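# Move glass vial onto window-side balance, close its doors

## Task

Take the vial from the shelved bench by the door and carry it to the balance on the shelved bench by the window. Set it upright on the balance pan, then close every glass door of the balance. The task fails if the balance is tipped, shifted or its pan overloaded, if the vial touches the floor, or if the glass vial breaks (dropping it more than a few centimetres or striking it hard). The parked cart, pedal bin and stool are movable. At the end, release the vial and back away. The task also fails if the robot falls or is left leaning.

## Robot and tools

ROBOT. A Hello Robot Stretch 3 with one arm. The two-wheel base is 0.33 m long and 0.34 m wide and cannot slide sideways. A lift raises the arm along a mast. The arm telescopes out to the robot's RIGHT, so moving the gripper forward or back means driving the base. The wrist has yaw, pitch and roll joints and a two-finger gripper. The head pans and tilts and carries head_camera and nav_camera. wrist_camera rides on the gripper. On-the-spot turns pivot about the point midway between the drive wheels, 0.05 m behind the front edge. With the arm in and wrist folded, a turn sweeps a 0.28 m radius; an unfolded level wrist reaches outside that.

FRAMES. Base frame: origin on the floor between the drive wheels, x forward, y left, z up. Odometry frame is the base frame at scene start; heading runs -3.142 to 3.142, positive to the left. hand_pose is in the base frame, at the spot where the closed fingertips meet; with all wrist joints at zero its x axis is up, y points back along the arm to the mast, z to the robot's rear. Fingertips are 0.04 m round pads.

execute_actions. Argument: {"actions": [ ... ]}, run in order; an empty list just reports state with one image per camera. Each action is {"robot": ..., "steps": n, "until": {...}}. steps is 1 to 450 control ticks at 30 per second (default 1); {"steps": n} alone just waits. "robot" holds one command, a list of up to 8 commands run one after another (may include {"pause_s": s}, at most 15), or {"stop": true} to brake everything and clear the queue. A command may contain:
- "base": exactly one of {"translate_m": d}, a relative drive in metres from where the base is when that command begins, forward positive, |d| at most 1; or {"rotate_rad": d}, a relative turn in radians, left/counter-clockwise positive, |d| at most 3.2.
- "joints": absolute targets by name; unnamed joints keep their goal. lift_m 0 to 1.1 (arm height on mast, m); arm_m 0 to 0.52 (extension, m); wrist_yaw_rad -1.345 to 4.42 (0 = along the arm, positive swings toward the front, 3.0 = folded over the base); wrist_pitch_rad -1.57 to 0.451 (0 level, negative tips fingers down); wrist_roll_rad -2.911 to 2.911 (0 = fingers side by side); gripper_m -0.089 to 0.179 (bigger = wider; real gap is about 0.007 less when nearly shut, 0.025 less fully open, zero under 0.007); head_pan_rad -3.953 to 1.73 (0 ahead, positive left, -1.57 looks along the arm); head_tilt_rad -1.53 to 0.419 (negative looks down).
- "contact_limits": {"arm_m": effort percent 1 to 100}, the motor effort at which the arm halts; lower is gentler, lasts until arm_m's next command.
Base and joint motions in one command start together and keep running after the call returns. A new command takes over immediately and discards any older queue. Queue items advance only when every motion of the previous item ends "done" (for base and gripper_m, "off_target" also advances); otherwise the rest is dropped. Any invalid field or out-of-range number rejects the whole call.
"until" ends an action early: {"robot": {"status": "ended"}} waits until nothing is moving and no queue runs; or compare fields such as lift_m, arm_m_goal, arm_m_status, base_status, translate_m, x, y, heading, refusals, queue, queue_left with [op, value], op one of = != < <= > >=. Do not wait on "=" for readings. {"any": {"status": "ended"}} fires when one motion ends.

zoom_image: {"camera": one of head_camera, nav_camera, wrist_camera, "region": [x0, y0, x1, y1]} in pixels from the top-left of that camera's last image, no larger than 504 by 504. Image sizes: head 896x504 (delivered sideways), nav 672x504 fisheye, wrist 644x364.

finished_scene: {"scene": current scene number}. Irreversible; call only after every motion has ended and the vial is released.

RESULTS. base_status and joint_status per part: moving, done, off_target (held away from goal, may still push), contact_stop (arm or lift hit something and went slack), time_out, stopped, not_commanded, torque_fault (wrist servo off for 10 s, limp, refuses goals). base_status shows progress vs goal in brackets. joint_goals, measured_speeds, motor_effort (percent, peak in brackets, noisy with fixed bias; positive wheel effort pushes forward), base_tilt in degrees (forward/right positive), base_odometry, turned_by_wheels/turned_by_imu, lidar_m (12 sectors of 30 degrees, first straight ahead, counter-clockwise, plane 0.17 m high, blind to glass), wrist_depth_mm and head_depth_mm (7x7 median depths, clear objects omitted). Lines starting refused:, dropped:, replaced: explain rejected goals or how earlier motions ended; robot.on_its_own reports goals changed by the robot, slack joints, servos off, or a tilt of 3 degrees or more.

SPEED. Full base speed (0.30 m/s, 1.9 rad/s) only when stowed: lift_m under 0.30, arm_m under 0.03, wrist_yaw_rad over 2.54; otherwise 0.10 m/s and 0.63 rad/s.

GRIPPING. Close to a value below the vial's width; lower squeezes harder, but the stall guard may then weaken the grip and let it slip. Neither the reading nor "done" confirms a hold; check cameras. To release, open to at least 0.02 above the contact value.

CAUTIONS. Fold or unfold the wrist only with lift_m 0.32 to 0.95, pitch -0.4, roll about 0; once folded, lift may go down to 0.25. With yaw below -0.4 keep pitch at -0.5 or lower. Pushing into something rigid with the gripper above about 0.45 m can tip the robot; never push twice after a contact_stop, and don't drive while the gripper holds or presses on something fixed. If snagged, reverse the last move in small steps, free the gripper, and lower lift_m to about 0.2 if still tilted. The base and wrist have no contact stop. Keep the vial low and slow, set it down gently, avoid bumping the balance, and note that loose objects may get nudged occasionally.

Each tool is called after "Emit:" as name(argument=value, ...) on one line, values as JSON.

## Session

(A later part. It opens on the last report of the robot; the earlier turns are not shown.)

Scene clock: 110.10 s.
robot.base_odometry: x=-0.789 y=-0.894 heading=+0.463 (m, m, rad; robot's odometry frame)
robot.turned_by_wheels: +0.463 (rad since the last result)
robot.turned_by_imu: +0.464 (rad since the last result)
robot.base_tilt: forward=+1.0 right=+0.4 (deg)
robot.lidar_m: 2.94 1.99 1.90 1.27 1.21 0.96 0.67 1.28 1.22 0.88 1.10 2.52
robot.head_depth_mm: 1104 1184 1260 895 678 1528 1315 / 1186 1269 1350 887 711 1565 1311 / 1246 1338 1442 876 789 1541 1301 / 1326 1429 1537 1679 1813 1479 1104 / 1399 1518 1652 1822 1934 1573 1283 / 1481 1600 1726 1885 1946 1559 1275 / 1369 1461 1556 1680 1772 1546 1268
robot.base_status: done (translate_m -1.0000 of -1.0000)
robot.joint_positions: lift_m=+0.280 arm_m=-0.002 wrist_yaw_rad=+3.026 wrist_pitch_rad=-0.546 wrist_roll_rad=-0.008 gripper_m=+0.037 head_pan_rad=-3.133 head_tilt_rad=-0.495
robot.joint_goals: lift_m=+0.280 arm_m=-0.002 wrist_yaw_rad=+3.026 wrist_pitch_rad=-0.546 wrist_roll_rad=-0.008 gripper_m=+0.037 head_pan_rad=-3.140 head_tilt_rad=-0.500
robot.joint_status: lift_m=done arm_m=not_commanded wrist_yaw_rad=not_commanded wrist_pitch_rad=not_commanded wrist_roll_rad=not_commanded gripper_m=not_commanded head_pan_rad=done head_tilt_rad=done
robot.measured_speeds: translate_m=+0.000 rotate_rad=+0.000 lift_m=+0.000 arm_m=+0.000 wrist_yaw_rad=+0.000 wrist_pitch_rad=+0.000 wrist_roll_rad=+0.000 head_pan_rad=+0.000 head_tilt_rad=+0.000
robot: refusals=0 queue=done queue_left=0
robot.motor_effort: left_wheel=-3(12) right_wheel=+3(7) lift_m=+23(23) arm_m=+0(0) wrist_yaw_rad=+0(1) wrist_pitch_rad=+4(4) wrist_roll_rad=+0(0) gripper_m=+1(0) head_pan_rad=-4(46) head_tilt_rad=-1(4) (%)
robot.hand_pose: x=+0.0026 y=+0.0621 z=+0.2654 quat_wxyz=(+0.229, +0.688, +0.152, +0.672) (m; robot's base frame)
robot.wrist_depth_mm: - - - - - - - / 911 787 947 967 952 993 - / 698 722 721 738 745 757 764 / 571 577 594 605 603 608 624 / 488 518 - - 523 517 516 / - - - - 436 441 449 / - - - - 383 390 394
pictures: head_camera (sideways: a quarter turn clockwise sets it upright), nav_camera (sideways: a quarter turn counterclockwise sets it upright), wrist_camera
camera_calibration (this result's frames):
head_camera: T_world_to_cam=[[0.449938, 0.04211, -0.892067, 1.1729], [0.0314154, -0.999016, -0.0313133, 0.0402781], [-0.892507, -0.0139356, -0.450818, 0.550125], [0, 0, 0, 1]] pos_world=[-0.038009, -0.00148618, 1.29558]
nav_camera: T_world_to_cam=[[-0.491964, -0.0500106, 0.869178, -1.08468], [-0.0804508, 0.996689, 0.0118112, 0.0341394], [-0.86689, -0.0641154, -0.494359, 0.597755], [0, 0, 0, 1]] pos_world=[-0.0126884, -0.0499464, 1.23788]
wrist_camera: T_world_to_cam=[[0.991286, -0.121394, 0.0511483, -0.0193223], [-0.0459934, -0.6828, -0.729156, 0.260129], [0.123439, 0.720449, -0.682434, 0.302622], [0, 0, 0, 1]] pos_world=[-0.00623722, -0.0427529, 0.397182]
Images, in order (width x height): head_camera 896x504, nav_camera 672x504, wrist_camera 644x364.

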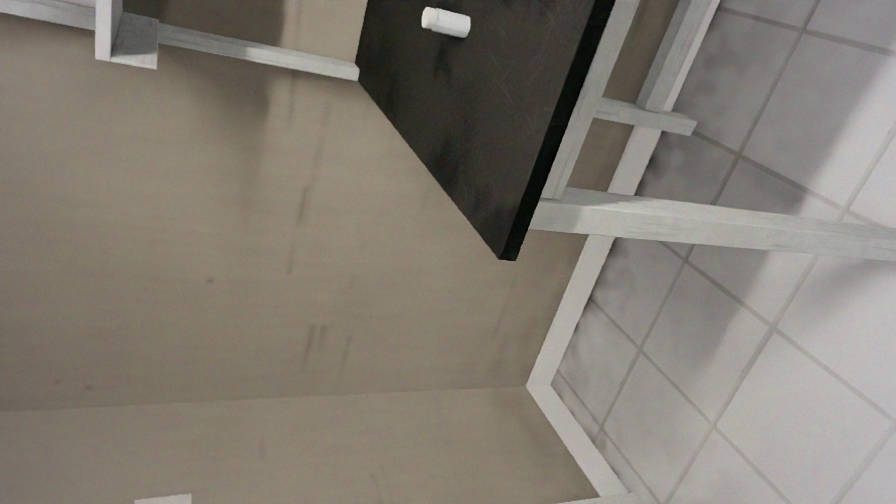

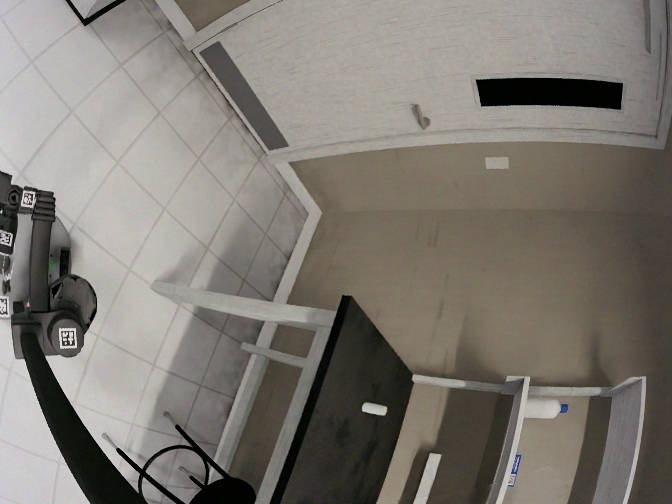

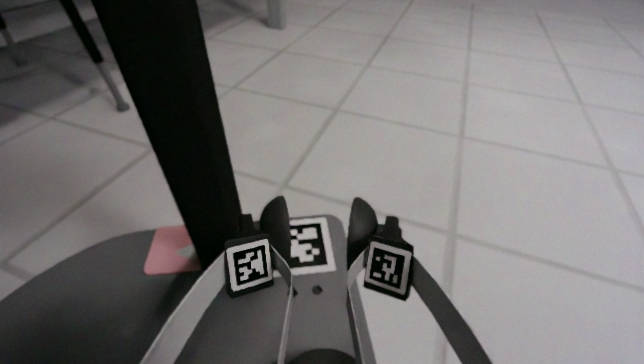

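Emit:
execute_actions(actions=[{"robot": {"base": {"translate_m": -0.258}}, "steps": 300, "until": {"robot": {"base_status": "done"}}}, {"robot": {"base": {"rotate_rad": -2.034}, "joints": {"lift_m": 0.94, "wrist_pitch_rad": -0.4, "head_pan_rad": -1.57, "head_tilt_rad": -0.7}}, "steps": 450, "until": {"robot": {"status": "ended"}}}, {"robot": {"joints": {"wrist_yaw_rad": 0.0, "gripper_m": 0.12}}, "steps": 300, "until": {"robot": {"status": "ended"}}}])

Scene clock: 133.53 s.
robot.base_odometry: x=-1.020 y=-1.009 heading=-1.570 (m, m, rad; robot's odometry frame)
robot.turned_by_wheels: -2.034 (rad since the last result)
robot.turned_by_imu: -2.044 (rad since the last result)
robot.base_tilt: forward=+0.9 right=+0.4 (deg)
robot.lidar_m: 1.10 0.90 0.98 2.65 3.58 2.09 1.30 0.72 0.80 0.45 0.41 1.13
robot.head_depth_mm: 932 1040 872 631 - - - / 940 1045 861 626 - - - / 944 1052 847 620 - - - / 943 1060 837 614 - - - / 927 1046 824 606 527 1352 1155 / 956 1074 1173 598 519 707 1082 / 965 1078 1233 1376 555 1337 1146
robot.base_status: done (rotate_rad -2.0338 of -2.0340)
robot.joint_positions: lift_m=+0.940 arm_m=-0.002 wrist_yaw_rad=+0.003 wrist_pitch_rad=-0.419 wrist_roll_rad=-0.008 gripper_m=+0.120 head_pan_rad=-1.577 head_tilt_rad=-0.692
robot.joint_goals: lift_m=+0.940 arm_m=-0.002 wrist_yaw_rad=+0.000 wrist_pitch_rad=-0.400 wrist_roll_rad=-0.008 gripper_m=+0.120 head_pan_rad=-1.570 head_tilt_rad=-0.700
robot.joint_status: lift_m=done arm_m=not_commanded wrist_yaw_rad=done wrist_pitch_rad=done wrist_roll_rad=not_commanded gripper_m=done head_pan_rad=done head_tilt_rad=done
robot.measured_speeds: translate_m=+0.000 rotate_rad=+0.000 lift_m=+0.000 arm_m=+0.000 wrist_yaw_rad=+0.000 wrist_pitch_rad=+0.000 wrist_roll_rad=+0.000 head_pan_rad=+0.000 head_tilt_rad=+0.000
robot: refusals=0 queue=done queue_left=0
robot.motor_effort: left_wheel=+3(11) right_wheel=-2(6) lift_m=+38(39) arm_m=+0(0) wrist_yaw_rad=-3(0) wrist_pitch_rad=+5(5) wrist_roll_rad=+0(0) gripper_m=+1(81) head_pan_rad=+3(45) head_tilt_rad=-3(14) (%)
robot.hand_pose: x=-0.0208 y=-0.3674 z=+0.9522 quat_wxyz=(+0.695, +0.149, -0.688, -0.146) (m; robot's base frame)
robot.wrist_depth_mm: 862 822 813 817 807 830 803 / 949 922 504 477 529 549 552 / - 371 352 356 364 370 374 / - 264 271 271 275 281 284 / 215 219 218 220 222 227 227 / 191 192 188 189 186 194 191 / - 294 - - - - 548
pictures: head_camera (sideways: a quarter turn clockwise sets it upright), nav_camera (sideways: a quarter turn counterclockwise sets it upright), wrist_camera
camera_calibration (this result's frames):
head_camera: T_world_to_cam=[[-0.0344997, 0.616377, -0.786695, 1.03846], [0.999404, 0.022457, -0.0262326, 0.0277515], [0.00149764, -0.787131, -0.616784, 0.760604], [0, 0, 0, 1]] pos_world=[0.0069525, -0.0420122, 1.28681]
nav_camera: T_world_to_cam=[[0.0418158, -0.653221, 0.756011, -0.940396], [-0.997766, -0.0667562, -0.00249227, 0.0583578], [0.0520965, -0.754218, -0.654554, 0.800558], [0, 0, 0, 1]] pos_world=[0.0558446, -0.00659526, 1.2351]
wrist_camera: T_world_to_cam=[[-0.998706, 0.00944843, 0.0499608, -0.0756093], [-0.0349818, 0.585401, -0.809989, 1.00979], [-0.0369002, -0.810689, -0.584313, 0.424353], [0, 0, 0, 1]] pos_world=[-0.0245285, -0.246397, 1.06965]
Images, in order (width x height): head_camera 896x504, nav_camera 672x504, wrist_camera 644x364.

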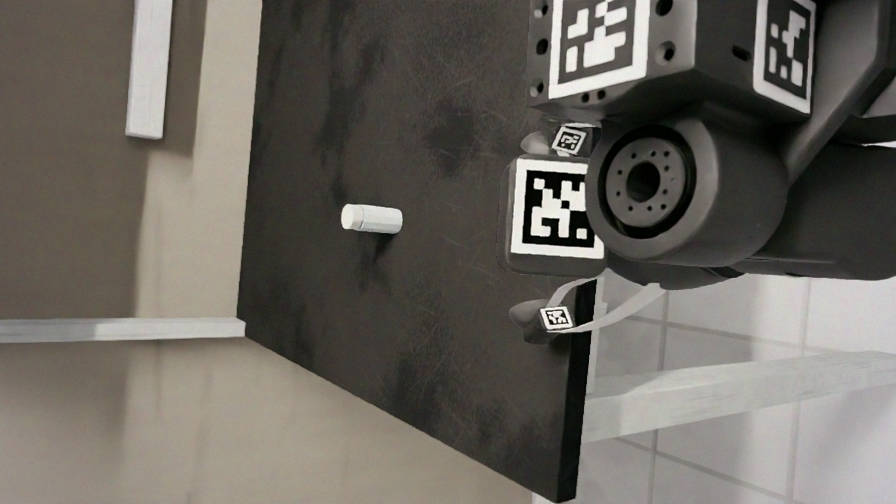

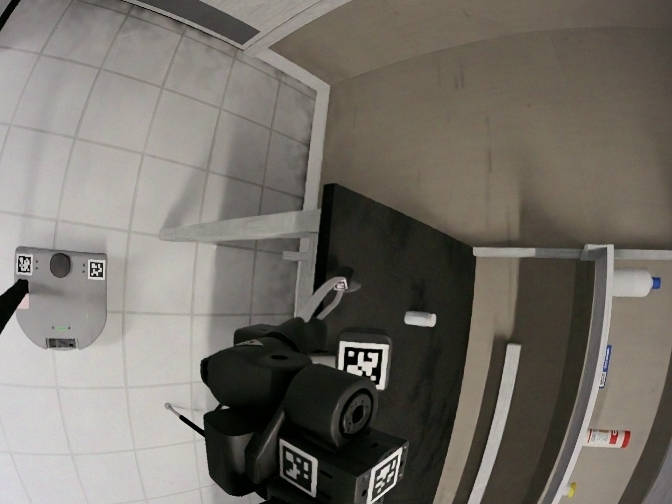

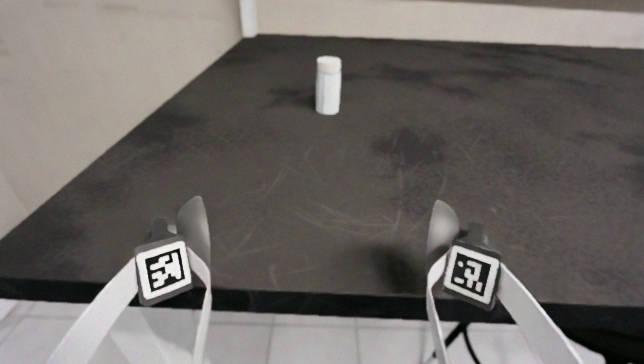

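Emit:
execute_actions(actions=[{"robot": {"joints": {"arm_m": 0.15, "lift_m": 0.935}}, "steps": 300, "until": {"robot": {"status": "ended"}}}])

Scene clock: 153.80 s.
robot.base_odometry: x=-1.020 y=-1.009 heading=-1.570 (m, m, rad; robot's odometry frame)
robot.turned_by_wheels: +0.000 (rad since the last result)
robot.turned_by_imu: +0.000 (rad since the last result)
robot.base_tilt: forward=+0.9 right=+0.7 (deg)
robot.lidar_m: 1.10 0.90 0.99 2.65 3.56 2.09 1.30 0.71 0.80 0.45 0.41 1.13
robot.head_depth_mm: 930 1043 926 - 483 1336 1187 / 935 1041 963 - 488 1384 1174 / 948 1052 898 - 556 1369 1174 / 947 1055 875 633 520 1368 1163 / 929 1044 824 601 524 1359 1155 / 958 1073 1178 597 519 707 1081 / 959 1079 1228 1374 553 1333 1140
robot.base_status: done (rotate_rad -2.0338 of -2.0340)
robot.joint_positions: lift_m=+0.935 arm_m=+0.150 wrist_yaw_rad=+0.002 wrist_pitch_rad=-0.419 wrist_roll_rad=-0.008 gripper_m=+0.120 head_pan_rad=-1.577 head_tilt_rad=-0.692
robot.joint_goals: lift_m=+0.935 arm_m=+0.150 wrist_yaw_rad=+0.000 wrist_pitch_rad=-0.400 wrist_roll_rad=-0.008 gripper_m=+0.120 head_pan_rad=-1.570 head_tilt_rad=-0.700
robot.joint_status: lift_m=done arm_m=done wrist_yaw_rad=done wrist_pitch_rad=done wrist_roll_rad=not_commanded gripper_m=done head_pan_rad=done head_tilt_rad=done
robot.measured_speeds: translate_m=+0.000 rotate_rad=+0.000 lift_m=+0.000 arm_m=+0.000 wrist_yaw_rad=+0.000 wrist_pitch_rad=+0.000 wrist_roll_rad=+0.000 head_pan_rad=+0.000 head_tilt_rad=+0.000
robot: refusals=0 queue=done queue_left=0
robot.motor_effort: left_wheel=+4(4) right_wheel=-2(2) lift_m=+23(38) arm_m=+6(7) wrist_yaw_rad=-2(3) wrist_pitch_rad=+5(6) wrist_roll_rad=+0(0) gripper_m=+1(1) head_pan_rad=+5(4) head_tilt_rad=-2(2) (%)
robot.hand_pose: x=-0.0211 y=-0.5189 z=+0.9478 quat_wxyz=(+0.695, +0.148, -0.688, -0.146) (m; robot's base frame)
robot.wrist_depth_mm: 702 691 707 677 686 692 686 / 769 769 494 502 512 531 546 / 875 357 339 306 349 360 365 / 932 254 259 261 265 272 275 / 214 213 212 213 214 217 220 / 174 173 176 179 179 188 183 / 155 151 152 154 154 156 157
pictures: head_camera (sideways: a quarter turn clockwise sets it upright), nav_camera (sideways: a quarter turn counterclockwise sets it upright), wrist_camera
camera_calibration (this result's frames):
head_camera: T_world_to_cam=[[-0.0344997, 0.616377, -0.786695, 1.03846], [0.999404, 0.0224571, -0.0262326, 0.0277515], [0.00149774, -0.787131, -0.616784, 0.760603], [0, 0, 0, 1]] pos_world=[0.00695251, -0.0420122, 1.28681]
nav_camera: T_world_to_cam=[[0.0418159, -0.653221, 0.756012, -0.940396], [-0.997766, -0.0667563, -0.00249226, 0.0583577], [0.0520966, -0.754219, -0.654554, 0.800558], [0, 0, 0, 1]] pos_world=[0.0558446, -0.00659527, 1.2351]
wrist_camera: T_world_to_cam=[[-0.998695, 0.0106188, 0.0499606, -0.0736121], [-0.0342962, 0.585428, -0.809998, 1.09492], [-0.0378496, -0.810655, -0.5843, 0.29894], [0, 0, 0, 1]] pos_world=[-0.0246495, -0.39788, 1.06523]
Images, in order (width x height): head_camera 896x504, nav_camera 672x504, wrist_camera 644x364.

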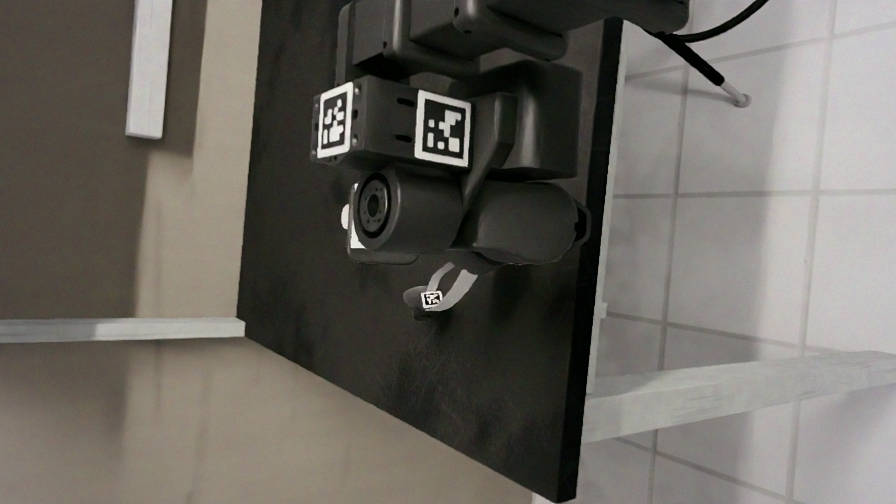

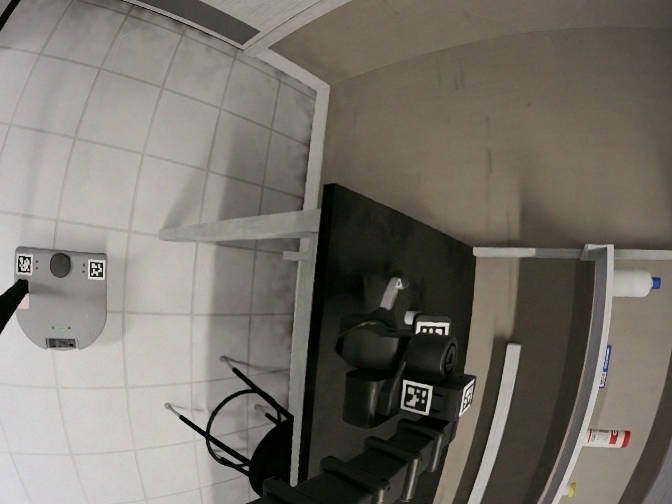

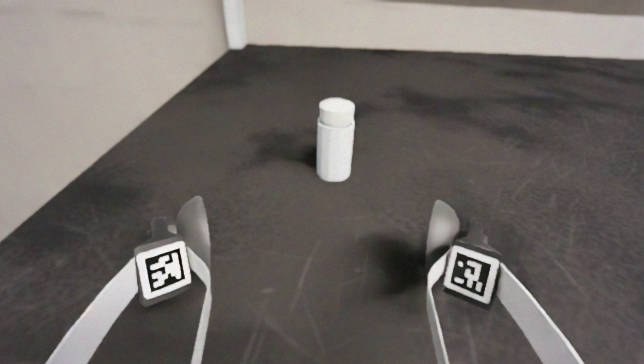

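Emit:
execute_actions(actions=[{"robot": {"base": {"translate_m": -0.014}, "joints": {"arm_m": 0.225}}, "steps": 300, "until": {"robot": {"status": "ended"}}}])

Scene clock: 157.50 s.
robot.base_odometry: x=-1.020 y=-0.995 heading=-1.570 (m, m, rad; robot's odometry frame)
robot.turned_by_wheels: +0.000 (rad since the last result)
robot.turned_by_imu: +0.000 (rad since the last result)
robot.base_tilt: forward=+0.9 right=+0.7 (deg)
robot.lidar_m: 1.12 0.92 1.01 2.71 3.55 2.07 1.29 0.70 0.79 1.03 0.42 1.15
robot.head_depth_mm: 931 1036 987 - 510 1356 1184 / 935 1041 - 578 507 1386 1172 / 942 1054 - 555 517 1365 1174 / 945 1055 878 575 513 1362 1165 / 939 1047 825 604 523 1357 1157 / 956 1072 1155 599 520 735 967 / 963 1081 1234 1339 515 1329 1149
robot.base_status: done (translate_m -0.0140 of -0.0140)
robot.joint_positions: lift_m=+0.935 arm_m=+0.225 wrist_yaw_rad=+0.002 wrist_pitch_rad=-0.419 wrist_roll_rad=-0.008 gripper_m=+0.120 head_pan_rad=-1.577 head_tilt_rad=-0.692
robot.joint_goals: lift_m=+0.935 arm_m=+0.225 wrist_yaw_rad=+0.000 wrist_pitch_rad=-0.400 wrist_roll_rad=-0.008 gripper_m=+0.120 head_pan_rad=-1.570 head_tilt_rad=-0.700
robot.joint_status: lift_m=done arm_m=done wrist_yaw_rad=done wrist_pitch_rad=done wrist_roll_rad=not_commanded gripper_m=done head_pan_rad=done head_tilt_rad=done
robot.measured_speeds: translate_m=+0.000 rotate_rad=+0.000 lift_m=+0.000 arm_m=+0.000 wrist_yaw_rad=+0.000 wrist_pitch_rad=+0.000 wrist_roll_rad=+0.000 head_pan_rad=+0.000 head_tilt_rad=+0.000
robot: refusals=0 queue=done queue_left=0
robot.motor_effort: left_wheel=+3(4) right_wheel=-2(5) lift_m=+23(23) arm_m=+6(7) wrist_yaw_rad=-1(1) wrist_pitch_rad=+5(5) wrist_roll_rad=+0(0) gripper_m=+2(0) head_pan_rad=+4(3) head_tilt_rad=-3(3) (%)
robot.hand_pose: x=-0.0211 y=-0.5939 z=+0.9478 quat_wxyz=(+0.695, +0.148, -0.688, -0.146) (m; robot's base frame)
robot.wrist_depth_mm: 639 635 621 632 627 611 609 / 705 705 481 499 503 532 544 / 763 335 340 346 347 354 364 / 552 256 258 239 268 268 272 / 207 210 210 201 215 217 219 / 174 173 175 178 179 188 181 / 154 151 152 153 155 155 156
pictures: head_camera (sideways: a quarter turn clockwise sets it upright), nav_camera (sideways: a quarter turn counterclockwise sets it upright), wrist_camera
camera_calibration (this result's frames):
head_camera: T_world_to_cam=[[-0.0344997, 0.616377, -0.786695, 1.03846], [0.999404, 0.0224571, -0.0262326, 0.0277515], [0.00149774, -0.787131, -0.616784, 0.760603], [0, 0, 0, 1]] pos_world=[0.00695251, -0.0420122, 1.28681]
nav_camera: T_world_to_cam=[[0.0418159, -0.653221, 0.756012, -0.940396], [-0.997766, -0.0667563, -0.00249225, 0.0583577], [0.0520966, -0.754219, -0.654553, 0.800558], [0, 0, 0, 1]] pos_world=[0.0558446, -0.00659528, 1.2351]
wrist_camera: T_world_to_cam=[[-0.998694, 0.0106469, 0.0499606, -0.0728052], [-0.0342798, 0.585428, -0.809999, 1.13883], [-0.0378723, -0.810654, -0.584299, 0.238137], [0, 0, 0, 1]] pos_world=[-0.0246524, -0.472883, 1.06523]
Images, in order (width x height): head_camera 896x504, nav_camera 672x504, wrist_camera 644x364.

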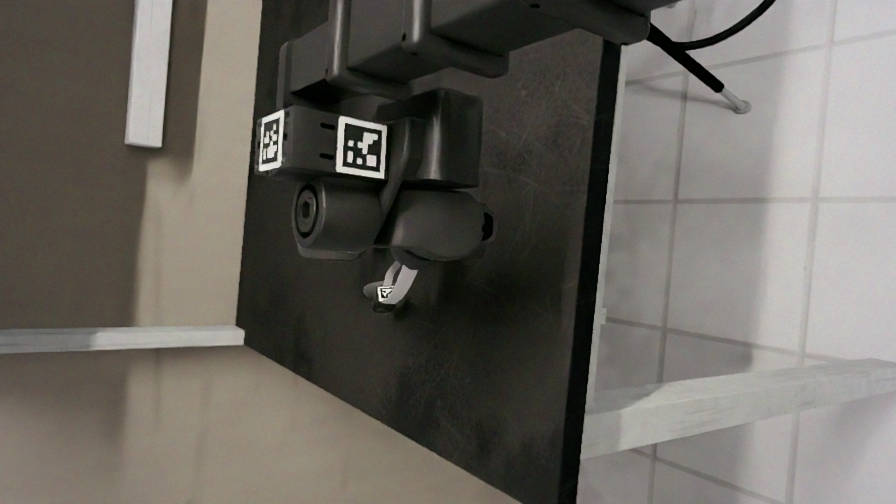

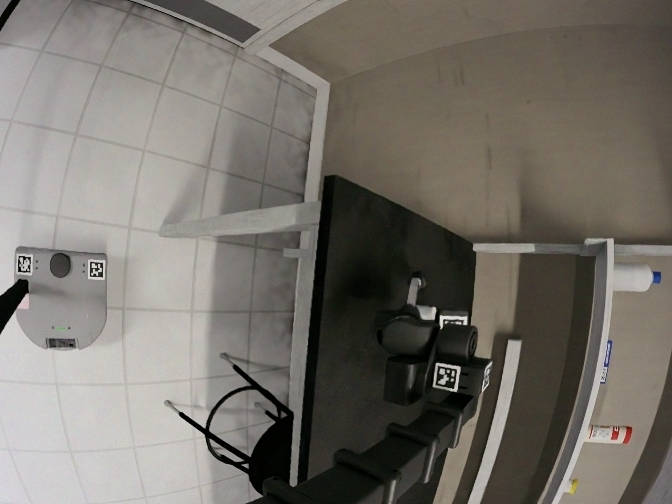

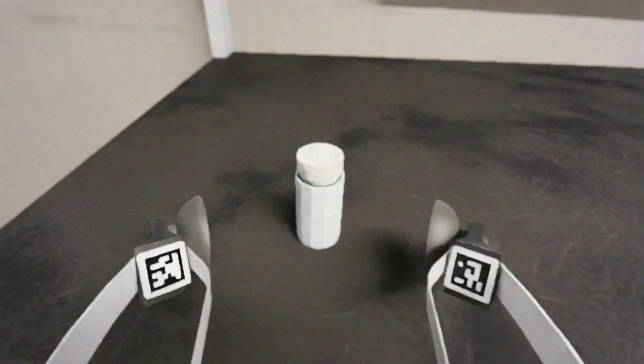

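Emit:
execute_actions(actions=[{"robot": {"joints": {"arm_m": 0.258}}, "steps": 300, "until": {"robot": {"status": "ended"}}}, {"robot": {"joints": {"gripper_m": 0.055}}, "steps": 100, "until": {"robot": {"status": "ended"}}}])

Scene clock: 163.07 s.
robot.base_odometry: x=-1.020 y=-0.995 heading=-1.570 (m, m, rad; robot's odometry frame)
robot.turned_by_wheels: +0.000 (rad since the last result)
robot.turned_by_imu: +0.000 (rad since the last result)
robot.base_tilt: forward=+1.0 right=+0.8 (deg)
robot.lidar_m: 1.11 0.91 1.01 2.70 3.54 2.08 1.29 0.70 0.79 1.03 0.42 1.14
robot.head_depth_mm: 928 1036 986 - 510 1356 1187 / 934 1041 - 601 508 1384 1176 / 940 1049 - 574 518 1374 1168 / 945 1056 876 586 514 1365 1158 / 936 1040 823 604 522 1360 1159 / 961 1071 1157 598 520 736 969 / 960 1076 1230 1340 516 1331 1153
robot.base_status: done (translate_m -0.0140 of -0.0140)
robot.joint_positions: lift_m=+0.935 arm_m=+0.258 wrist_yaw_rad=+0.002 wrist_pitch_rad=-0.419 wrist_roll_rad=-0.008 gripper_m=+0.055 head_pan_rad=-1.577 head_tilt_rad=-0.692
robot.joint_goals: lift_m=+0.935 arm_m=+0.258 wrist_yaw_rad=+0.000 wrist_pitch_rad=-0.400 wrist_roll_rad=-0.008 gripper_m=+0.055 head_pan_rad=-1.570 head_tilt_rad=-0.700
robot.joint_status: lift_m=done arm_m=done wrist_yaw_rad=done wrist_pitch_rad=done wrist_roll_rad=not_commanded gripper_m=done head_pan_rad=done head_tilt_rad=done
robot.measured_speeds: translate_m=+0.000 rotate_rad=+0.000 lift_m=+0.000 arm_m=+0.000 wrist_yaw_rad=+0.000 wrist_pitch_rad=+0.000 wrist_roll_rad=+0.000 head_pan_rad=+0.000 head_tilt_rad=+0.000
robot: refusals=0 queue=done queue_left=0
robot.motor_effort: left_wheel=+3(3) right_wheel=-3(3) lift_m=+22(22) arm_m=+6(7) wrist_yaw_rad=-1(1) wrist_pitch_rad=+6(5) wrist_roll_rad=+0(0) gripper_m=+0(80) head_pan_rad=+3(4) head_tilt_rad=-2(3) (%)
robot.hand_pose: x=-0.0211 y=-0.6269 z=+0.9478 quat_wxyz=(+0.695, +0.148, -0.688, -0.146) (m; robot's base frame)
robot.wrist_depth_mm: 602 598 587 593 601 577 599 / 661 658 490 495 512 520 543 / 730 332 336 345 351 357 363 / 786 257 259 258 266 269 274 / 205 207 218 157 223 217 220 / 173 175 171 172 172 180 183 / 150 150 152 153 155 156 156
pictures: head_camera (sideways: a quarter turn clockwise sets it upright), nav_camera (sideways: a quarter turn counterclockwise sets it upright), wrist_camera
camera_calibration (this result's frames):
head_camera: T_world_to_cam=[[-0.0344997, 0.616377, -0.786695, 1.03846], [0.999404, 0.0224571, -0.0262326, 0.0277515], [0.00149774, -0.787131, -0.616784, 0.760603], [0, 0, 0, 1]] pos_world=[0.00695251, -0.0420122, 1.28681]
nav_camera: T_world_to_cam=[[0.0418159, -0.653221, 0.756012, -0.940396], [-0.997766, -0.0667563, -0.00249225, 0.0583577], [0.0520966, -0.754219, -0.654554, 0.800558], [0, 0, 0, 1]] pos_world=[0.0558446, -0.00659527, 1.2351]
wrist_camera: T_world_to_cam=[[-0.998694, 0.0106467, 0.0499606, -0.0724541], [-0.0342799, 0.585428, -0.809999, 1.15815], [-0.0378722, -0.810654, -0.584299, 0.211391], [0, 0, 0, 1]] pos_world=[-0.0246524, -0.505877, 1.06523]
Images, in order (width x height): head_camera 896x504, nav_camera 672x504, wrist_camera 644x364.

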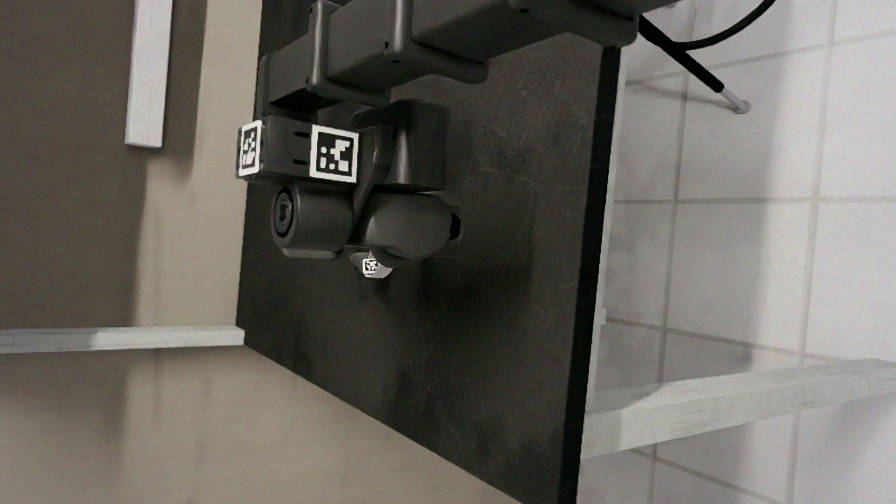

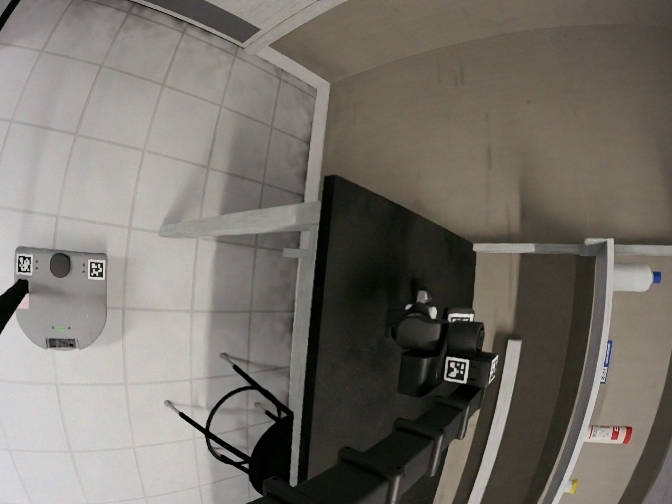

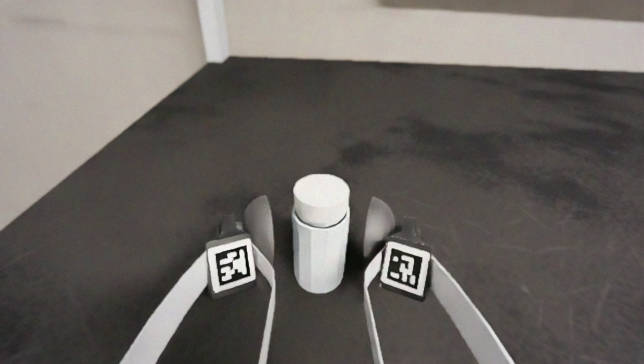

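Emit:
execute_actions(actions=[{"robot": {"joints": {"gripper_m": 0.012}}, "steps": 100, "until": {"robot": {"status": "ended"}}}, {"steps": 10}])

Scene clock: 166.07 s.
robot.base_odometry: x=-1.020 y=-0.995 heading=-1.570 (m, m, rad; robot's odometry frame)
robot.turned_by_wheels: +0.000 (rad since the last result)
robot.turned_by_imu: +0.000 (rad since the last result)
robot.base_tilt: forward=+1.2 right=+0.7 (deg)
robot.lidar_m: 1.12 0.91 1.01 2.71 3.53 2.07 1.28 0.70 0.79 1.04 0.42 1.15
robot.head_depth_mm: 929 1038 986 - 510 1355 1188 / 933 1040 - 599 507 1385 1180 / 942 1049 - 577 518 1375 1174 / 944 1055 877 586 513 1365 1165 / 938 1045 824 605 523 1353 1159 / 955 1072 1159 599 520 734 967 / 961 1084 1222 1336 516 1329 1147
robot.base_status: done (translate_m -0.0140 of -0.0140)
robot.joint_positions: lift_m=+0.935 arm_m=+0.258 wrist_yaw_rad=+0.002 wrist_pitch_rad=-0.419 wrist_roll_rad=-0.008 gripper_m=+0.012 head_pan_rad=-1.577 head_tilt_rad=-0.692
robot.joint_goals: lift_m=+0.935 arm_m=+0.258 wrist_yaw_rad=+0.000 wrist_pitch_rad=-0.400 wrist_roll_rad=-0.008 gripper_m=+0.012 head_pan_rad=-1.570 head_tilt_rad=-0.700
robot.joint_status: lift_m=done arm_m=done wrist_yaw_rad=done wrist_pitch_rad=done wrist_roll_rad=not_commanded gripper_m=done head_pan_rad=done head_tilt_rad=done
robot.measured_speeds: translate_m=+0.000 rotate_rad=+0.000 lift_m=+0.000 arm_m=+0.000 wrist_yaw_rad=+0.000 wrist_pitch_rad=+0.000 wrist_roll_rad=+0.000 head_pan_rad=+0.000 head_tilt_rad=+0.000
robot: refusals=0 queue=done queue_left=0
robot.motor_effort: left_wheel=+3(3) right_wheel=-3(3) lift_m=+22(23) arm_m=+6(6) wrist_yaw_rad=-1(1) wrist_pitch_rad=+5(5) wrist_roll_rad=+0(0) gripper_m=-6(79) head_pan_rad=+4(4) head_tilt_rad=-2(3) (%)
robot.hand_pose: x=-0.0211 y=-0.6269 z=+0.9478 quat_wxyz=(+0.695, +0.148, -0.688, -0.146) (m; robot's base frame)
robot.wrist_depth_mm: 604 592 583 593 597 587 595 / 664 652 489 495 504 516 542 / 721 336 336 347 347 356 363 / 774 255 257 260 269 269 274 / 205 208 217 151 216 216 219 / 173 174 171 168 175 181 184 / 149 151 152 153 155 156 157
pictures: head_camera (sideways: a quarter turn clockwise sets it upright), nav_camera (sideways: a quarter turn counterclockwise sets it upright), wrist_camera
camera_calibration (this result's frames):
head_camera: T_world_to_cam=[[-0.0344998, 0.616377, -0.786695, 1.03846], [0.999404, 0.0224573, -0.0262326, 0.0277515], [0.00149783, -0.787131, -0.616784, 0.760603], [0, 0, 0, 1]] pos_world=[0.00695251, -0.0420122, 1.28681]
nav_camera: T_world_to_cam=[[0.041816, -0.653221, 0.756012, -0.940396], [-0.997766, -0.0667565, -0.00249225, 0.0583577], [0.0520966, -0.754219, -0.654553, 0.800558], [0, 0, 0, 1]] pos_world=[0.0558446, -0.00659527, 1.2351]
wrist_camera: T_world_to_cam=[[-0.998694, 0.0106457, 0.0499604, -0.0724543], [-0.0342804, 0.585428, -0.809999, 1.15815], [-0.0378712, -0.810654, -0.584299, 0.21139], [0, 0, 0, 1]] pos_world=[-0.0246523, -0.505878, 1.06523]
Images, in order (width x height): head_camera 896x504, nav_camera 672x504, wrist_camera 644x364.

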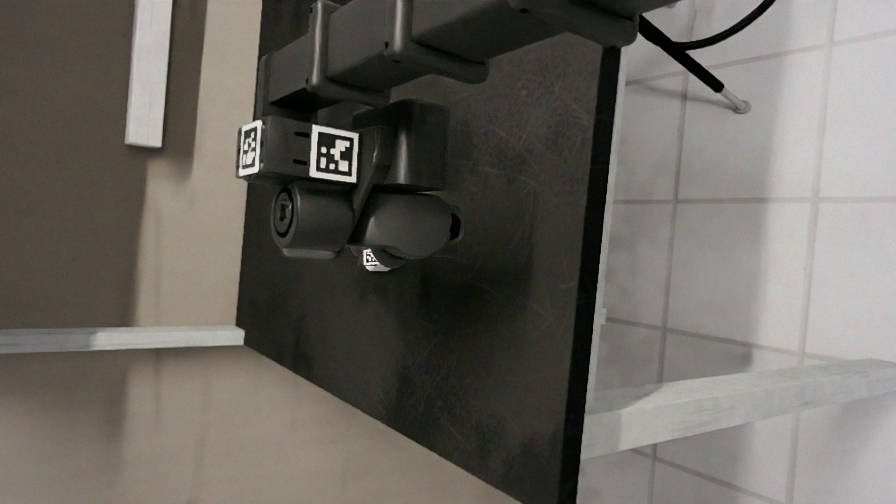

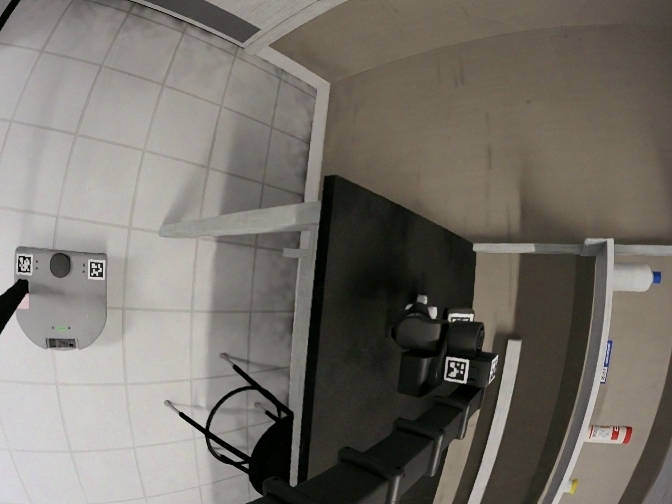

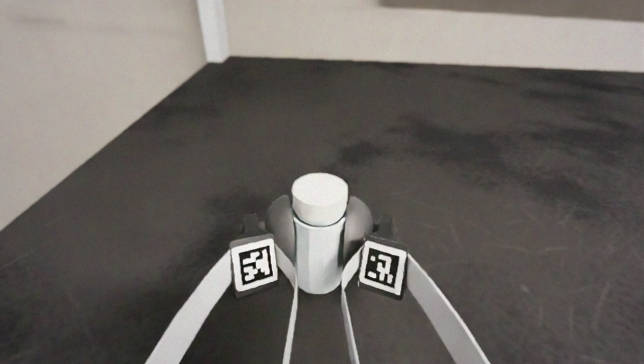

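Emit:
execute_actions(actions=[{"robot": {"joints": {"gripper_m": -0.02}}, "steps": 100, "until": {"robot": {"status": "ended"}}}, {"robot": {"joints": {"lift_m": 0.95}}, "steps": 100, "until": {"robot": {"status": "ended"}}}, {"steps": 5}])

Scene clock: 169.60 s.
robot.base_odometry: x=-1.020 y=-0.995 heading=-1.570 (m, m, rad; robot's odometry frame)
robot.turned_by_wheels: +0.000 (rad since the last result)
robot.turned_by_imu: +0.000 (rad since the last result)
robot.base_tilt: forward=+1.0 right=+0.6 (deg)
robot.lidar_m: 1.12 0.91 1.01 2.71 3.54 2.07 1.29 0.70 0.79 1.04 0.42 1.15
robot.head_depth_mm: 931 1037 - - 512 1354 1184 / 935 1030 - 602 507 1382 1175 / 941 1040 - 594 517 1369 1175 / 944 1056 831 589 514 1371 1162 / 935 1044 822 604 523 1349 1154 / 955 1072 1155 597 519 736 969 / 965 1080 1226 1339 515 1328 1147
robot.base_status: done (translate_m -0.0140 of -0.0140)
robot.joint_positions: lift_m=+0.950 arm_m=+0.258 wrist_yaw_rad=+0.002 wrist_pitch_rad=-0.419 wrist_roll_rad=-0.008 gripper_m=-0.019 head_pan_rad=-1.577 head_tilt_rad=-0.692
robot.joint_goals: lift_m=+0.950 arm_m=+0.258 wrist_yaw_rad=+0.000 wrist_pitch_rad=-0.400 wrist_roll_rad=-0.008 gripper_m=-0.020 head_pan_rad=-1.570 head_tilt_rad=-0.700
robot.joint_status: lift_m=done arm_m=done wrist_yaw_rad=done wrist_pitch_rad=done wrist_roll_rad=not_commanded gripper_m=done head_pan_rad=done head_tilt_rad=done
robot.measured_speeds: translate_m=+0.000 rotate_rad=+0.000 lift_m=+0.000 arm_m=+0.000 wrist_yaw_rad=+0.000 wrist_pitch_rad=+0.000 wrist_roll_rad=+0.000 head_pan_rad=+0.000 head_tilt_rad=+0.000
robot: refusals=0 queue=done queue_left=0
robot.motor_effort: left_wheel=+3(3) right_wheel=-2(3) lift_m=+39(41) arm_m=+6(6) wrist_yaw_rad=-1(2) wrist_pitch_rad=+5(5) wrist_roll_rad=+0(0) gripper_m=-16(93) head_pan_rad=+4(5) head_tilt_rad=-2(3) (%)
robot.hand_pose: x=-0.0211 y=-0.6269 z=+0.9622 quat_wxyz=(+0.695, +0.148, -0.688, -0.146) (m; robot's base frame)
robot.wrist_depth_mm: 605 600 584 598 598 585 601 / 659 645 533 543 554 574 594 / 725 702 365 374 381 391 393 / 808 280 285 286 290 295 301 / 227 227 234 150 234 237 240 / 190 193 188 183 198 197 201 / 163 165 166 168 169 170 171
pictures: head_camera (sideways: a quarter turn clockwise sets it upright), nav_camera (sideways: a quarter turn counterclockwise sets it upright), wrist_camera
camera_calibration (this result's frames):
head_camera: T_world_to_cam=[[-0.0344997, 0.616377, -0.786695, 1.03846], [0.999404, 0.0224571, -0.0262326, 0.0277515], [0.00149774, -0.787131, -0.616784, 0.760603], [0, 0, 0, 1]] pos_world=[0.00695251, -0.0420122, 1.28681]
nav_camera: T_world_to_cam=[[0.0418159, -0.653221, 0.756012, -0.940396], [-0.997766, -0.0667563, -0.00249225, 0.0583577], [0.0520966, -0.754219, -0.654553, 0.800558], [0, 0, 0, 1]] pos_world=[0.0558446, -0.00659528, 1.2351]
wrist_camera: T_world_to_cam=[[-0.998694, 0.0106457, 0.0499606, -0.0731745], [-0.0342805, 0.585428, -0.809999, 1.16982], [-0.0378714, -0.810654, -0.584299, 0.219809], [0, 0, 0, 1]] pos_world=[-0.0246523, -0.50588, 1.07965]
Images, in order (width x height): head_camera 896x504, nav_camera 672x504, wrist_camera 644x364.

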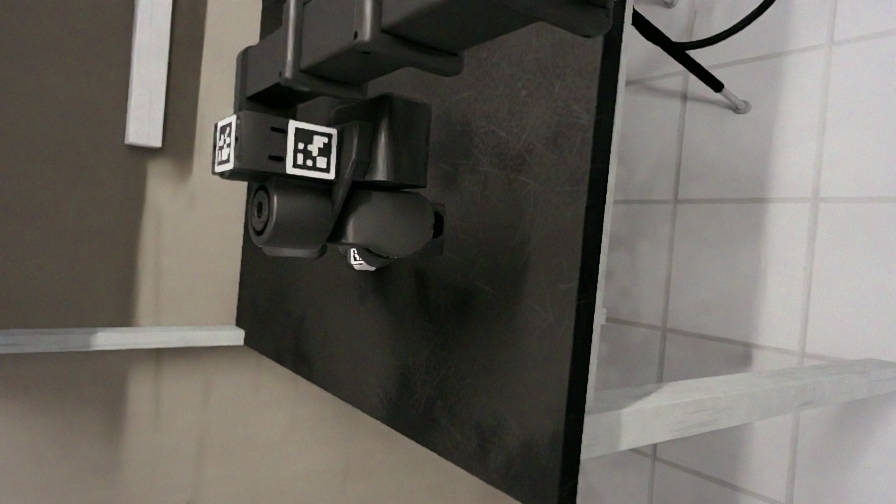

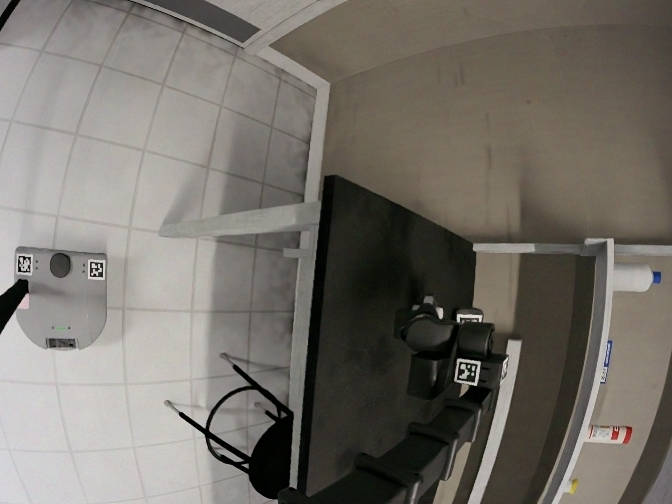

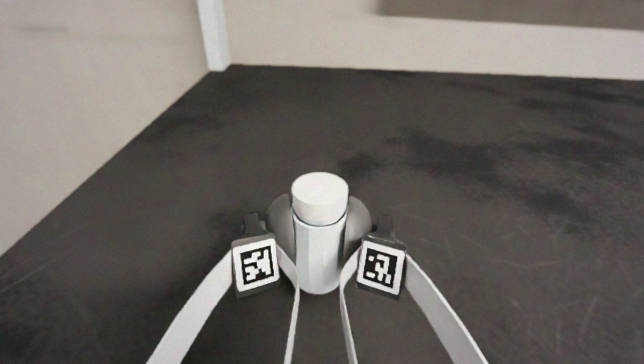

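Emit:
execute_actions(actions=[{"robot": {"joints": {"arm_m": 0.0}}, "steps": 200, "until": {"robot": {"arm_m": ["<", 0.02]}}}, {"robot": {"base": {"rotate_rad": 2.226}, "joints": {"wrist_yaw_rad": 2.8, "lift_m": 0.945, "head_pan_rad": 0.0, "head_tilt_rad": -0.6}}, "steps": 300, "until": {"robot": {"wrist_yaw_rad": [">", 2.3]}}}, {"robot": {"joints": {"lift_m": 0.28}}, "steps": 300, "until": {"robot": {"base_status": ["!=", "moving"]}}}])

Scene clock: 193.93 s.
robot.base_odometry: x=-1.020 y=-0.995 heading=+0.655 (m, m, rad; robot's odometry frame)
robot.turned_by_wheels: +2.226 (rad since the last result)
robot.turned_by_imu: +2.237 (rad since the last result)
robot.base_tilt: forward=+1.0 right=+0.7 (deg)
robot.lidar_m: 2.47 2.03 1.28 0.70 1.04 0.42 0.43 1.12 1.12 0.91 1.19 2.82
robot.head_depth_mm: 3071 3014 3457 2451 1845 1479 1244 / 3366 3480 3358 2416 1822 1473 1230 / 3617 3902 3586 2378 1808 1452 1221 / 3306 3737 3476 2363 1785 1447 1206 / 3003 3282 3362 2344 1774 1429 1196 / 2729 2314 2512 2310 1753 1422 1202 / 2282 2123 2290 2277 1724 1409 1189
robot.base_status: done (rotate_rad +2.2258 of +2.2260)
robot.joint_positions: lift_m=+0.649 arm_m=+0.000 wrist_yaw_rad=+2.797 wrist_pitch_rad=-0.419 wrist_roll_rad=-0.008 gripper_m=-0.019 head_pan_rad=-0.007 head_tilt_rad=-0.606
robot.joint_goals: lift_m=+0.280 arm_m=+0.000 wrist_yaw_rad=+2.800 wrist_pitch_rad=-0.400 wrist_roll_rad=-0.008 gripper_m=-0.020 head_pan_rad=+0.000 head_tilt_rad=-0.600
robot.joint_status: lift_m=moving arm_m=moving wrist_yaw_rad=moving wrist_pitch_rad=done wrist_roll_rad=not_commanded gripper_m=done head_pan_rad=done head_tilt_rad=done
robot.measured_speeds: translate_m=+0.000 rotate_rad=+0.000 lift_m=-0.110 arm_m=+0.000 wrist_yaw_rad=+0.000 wrist_pitch_rad=+0.000 wrist_roll_rad=+0.000 head_pan_rad=+0.000 head_tilt_rad=+0.000
robot: refusals=0 queue=running queue_left=0
robot.motor_effort: left_wheel=-4(8) right_wheel=+3(6) lift_m=+22(38) arm_m=-6(2) wrist_yaw_rad=+2(3) wrist_pitch_rad=+6(5) wrist_roll_rad=+0(0) gripper_m=-17(17) head_pan_rad=+3(45) head_tilt_rad=+2(9) (%)
robot.hand_pose: x=+0.0545 y=+0.0658 z=+0.6616 quat_wxyz=(+0.264, +0.704, +0.028, +0.659) (m; robot's base frame)
robot.wrist_depth_mm: - - - - - - - / - 751 - - - - - / - - - - - - - / - - - - - - - / - - - 150 - - - / 887 932 911 899 968 950 968 / 803 - 797 801 814 835 827
pictures: head_camera (sideways: a quarter turn clockwise sets it upright), nav_camera (sideways: a quarter turn counterclockwise sets it upright), wrist_camera
camera_calibration (this result's frames):
head_camera: T_world_to_cam=[[-0.546681, -0.0344379, -0.836632, 1.10669], [-0.0192119, 0.999407, -0.0285844, 0.0370299], [0.83712, 0.000446738, -0.547019, 0.664744], [0, 0, 0, 1]] pos_world=[0.0492466, 0.00080712, 1.29058]
nav_camera: T_world_to_cam=[[0.586028, 0.0417037, 0.809217, -1.01307], [0.0658125, -0.997825, 0.00376298, 0.0437262], [0.807614, 0.0510514, -0.587498, 0.708719], [0, 0, 0, 1]] pos_world=[0.0184383, 0.0496988, 1.236]
wrist_camera: T_world_to_cam=[[0.935789, -0.349002, 0.0499712, -0.0718002], [-0.166459, -0.562309, -0.81, 0.606062], [0.310791, 0.749671, -0.584296, 0.48686], [0, 0, 0, 1]] pos_world=[0.0167623, -0.0492495, 0.778969]
Images, in order (width x height): head_camera 896x504, nav_camera 672x504, wrist_camera 644x364.

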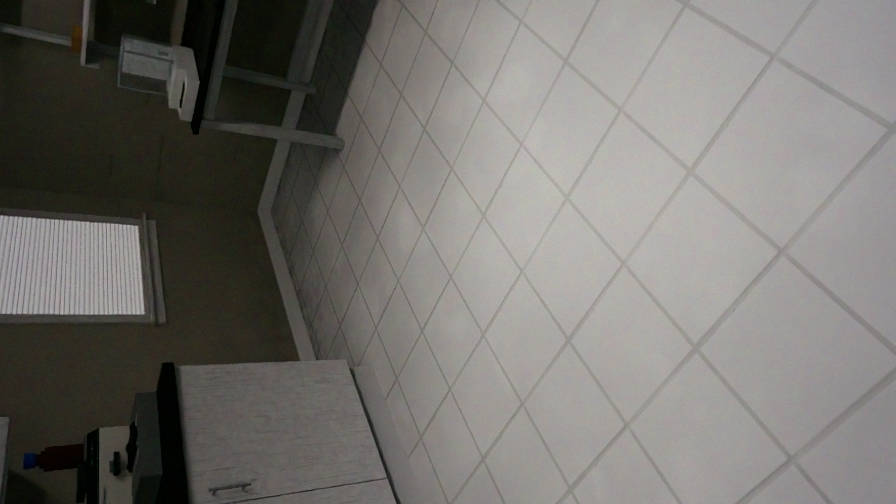

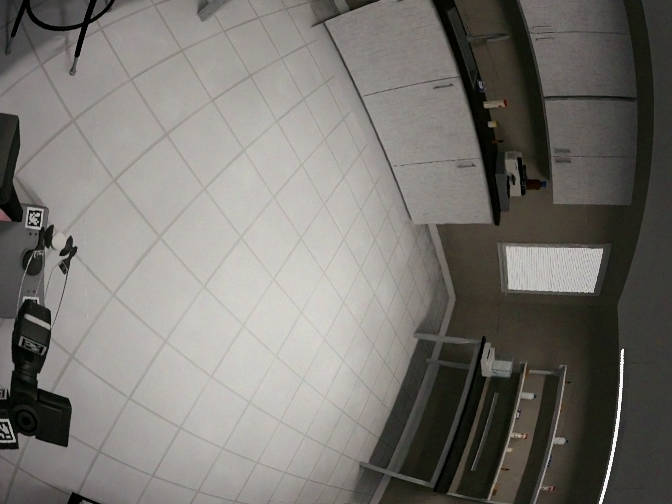

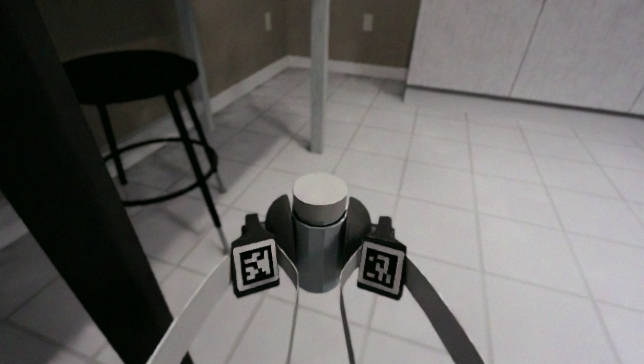

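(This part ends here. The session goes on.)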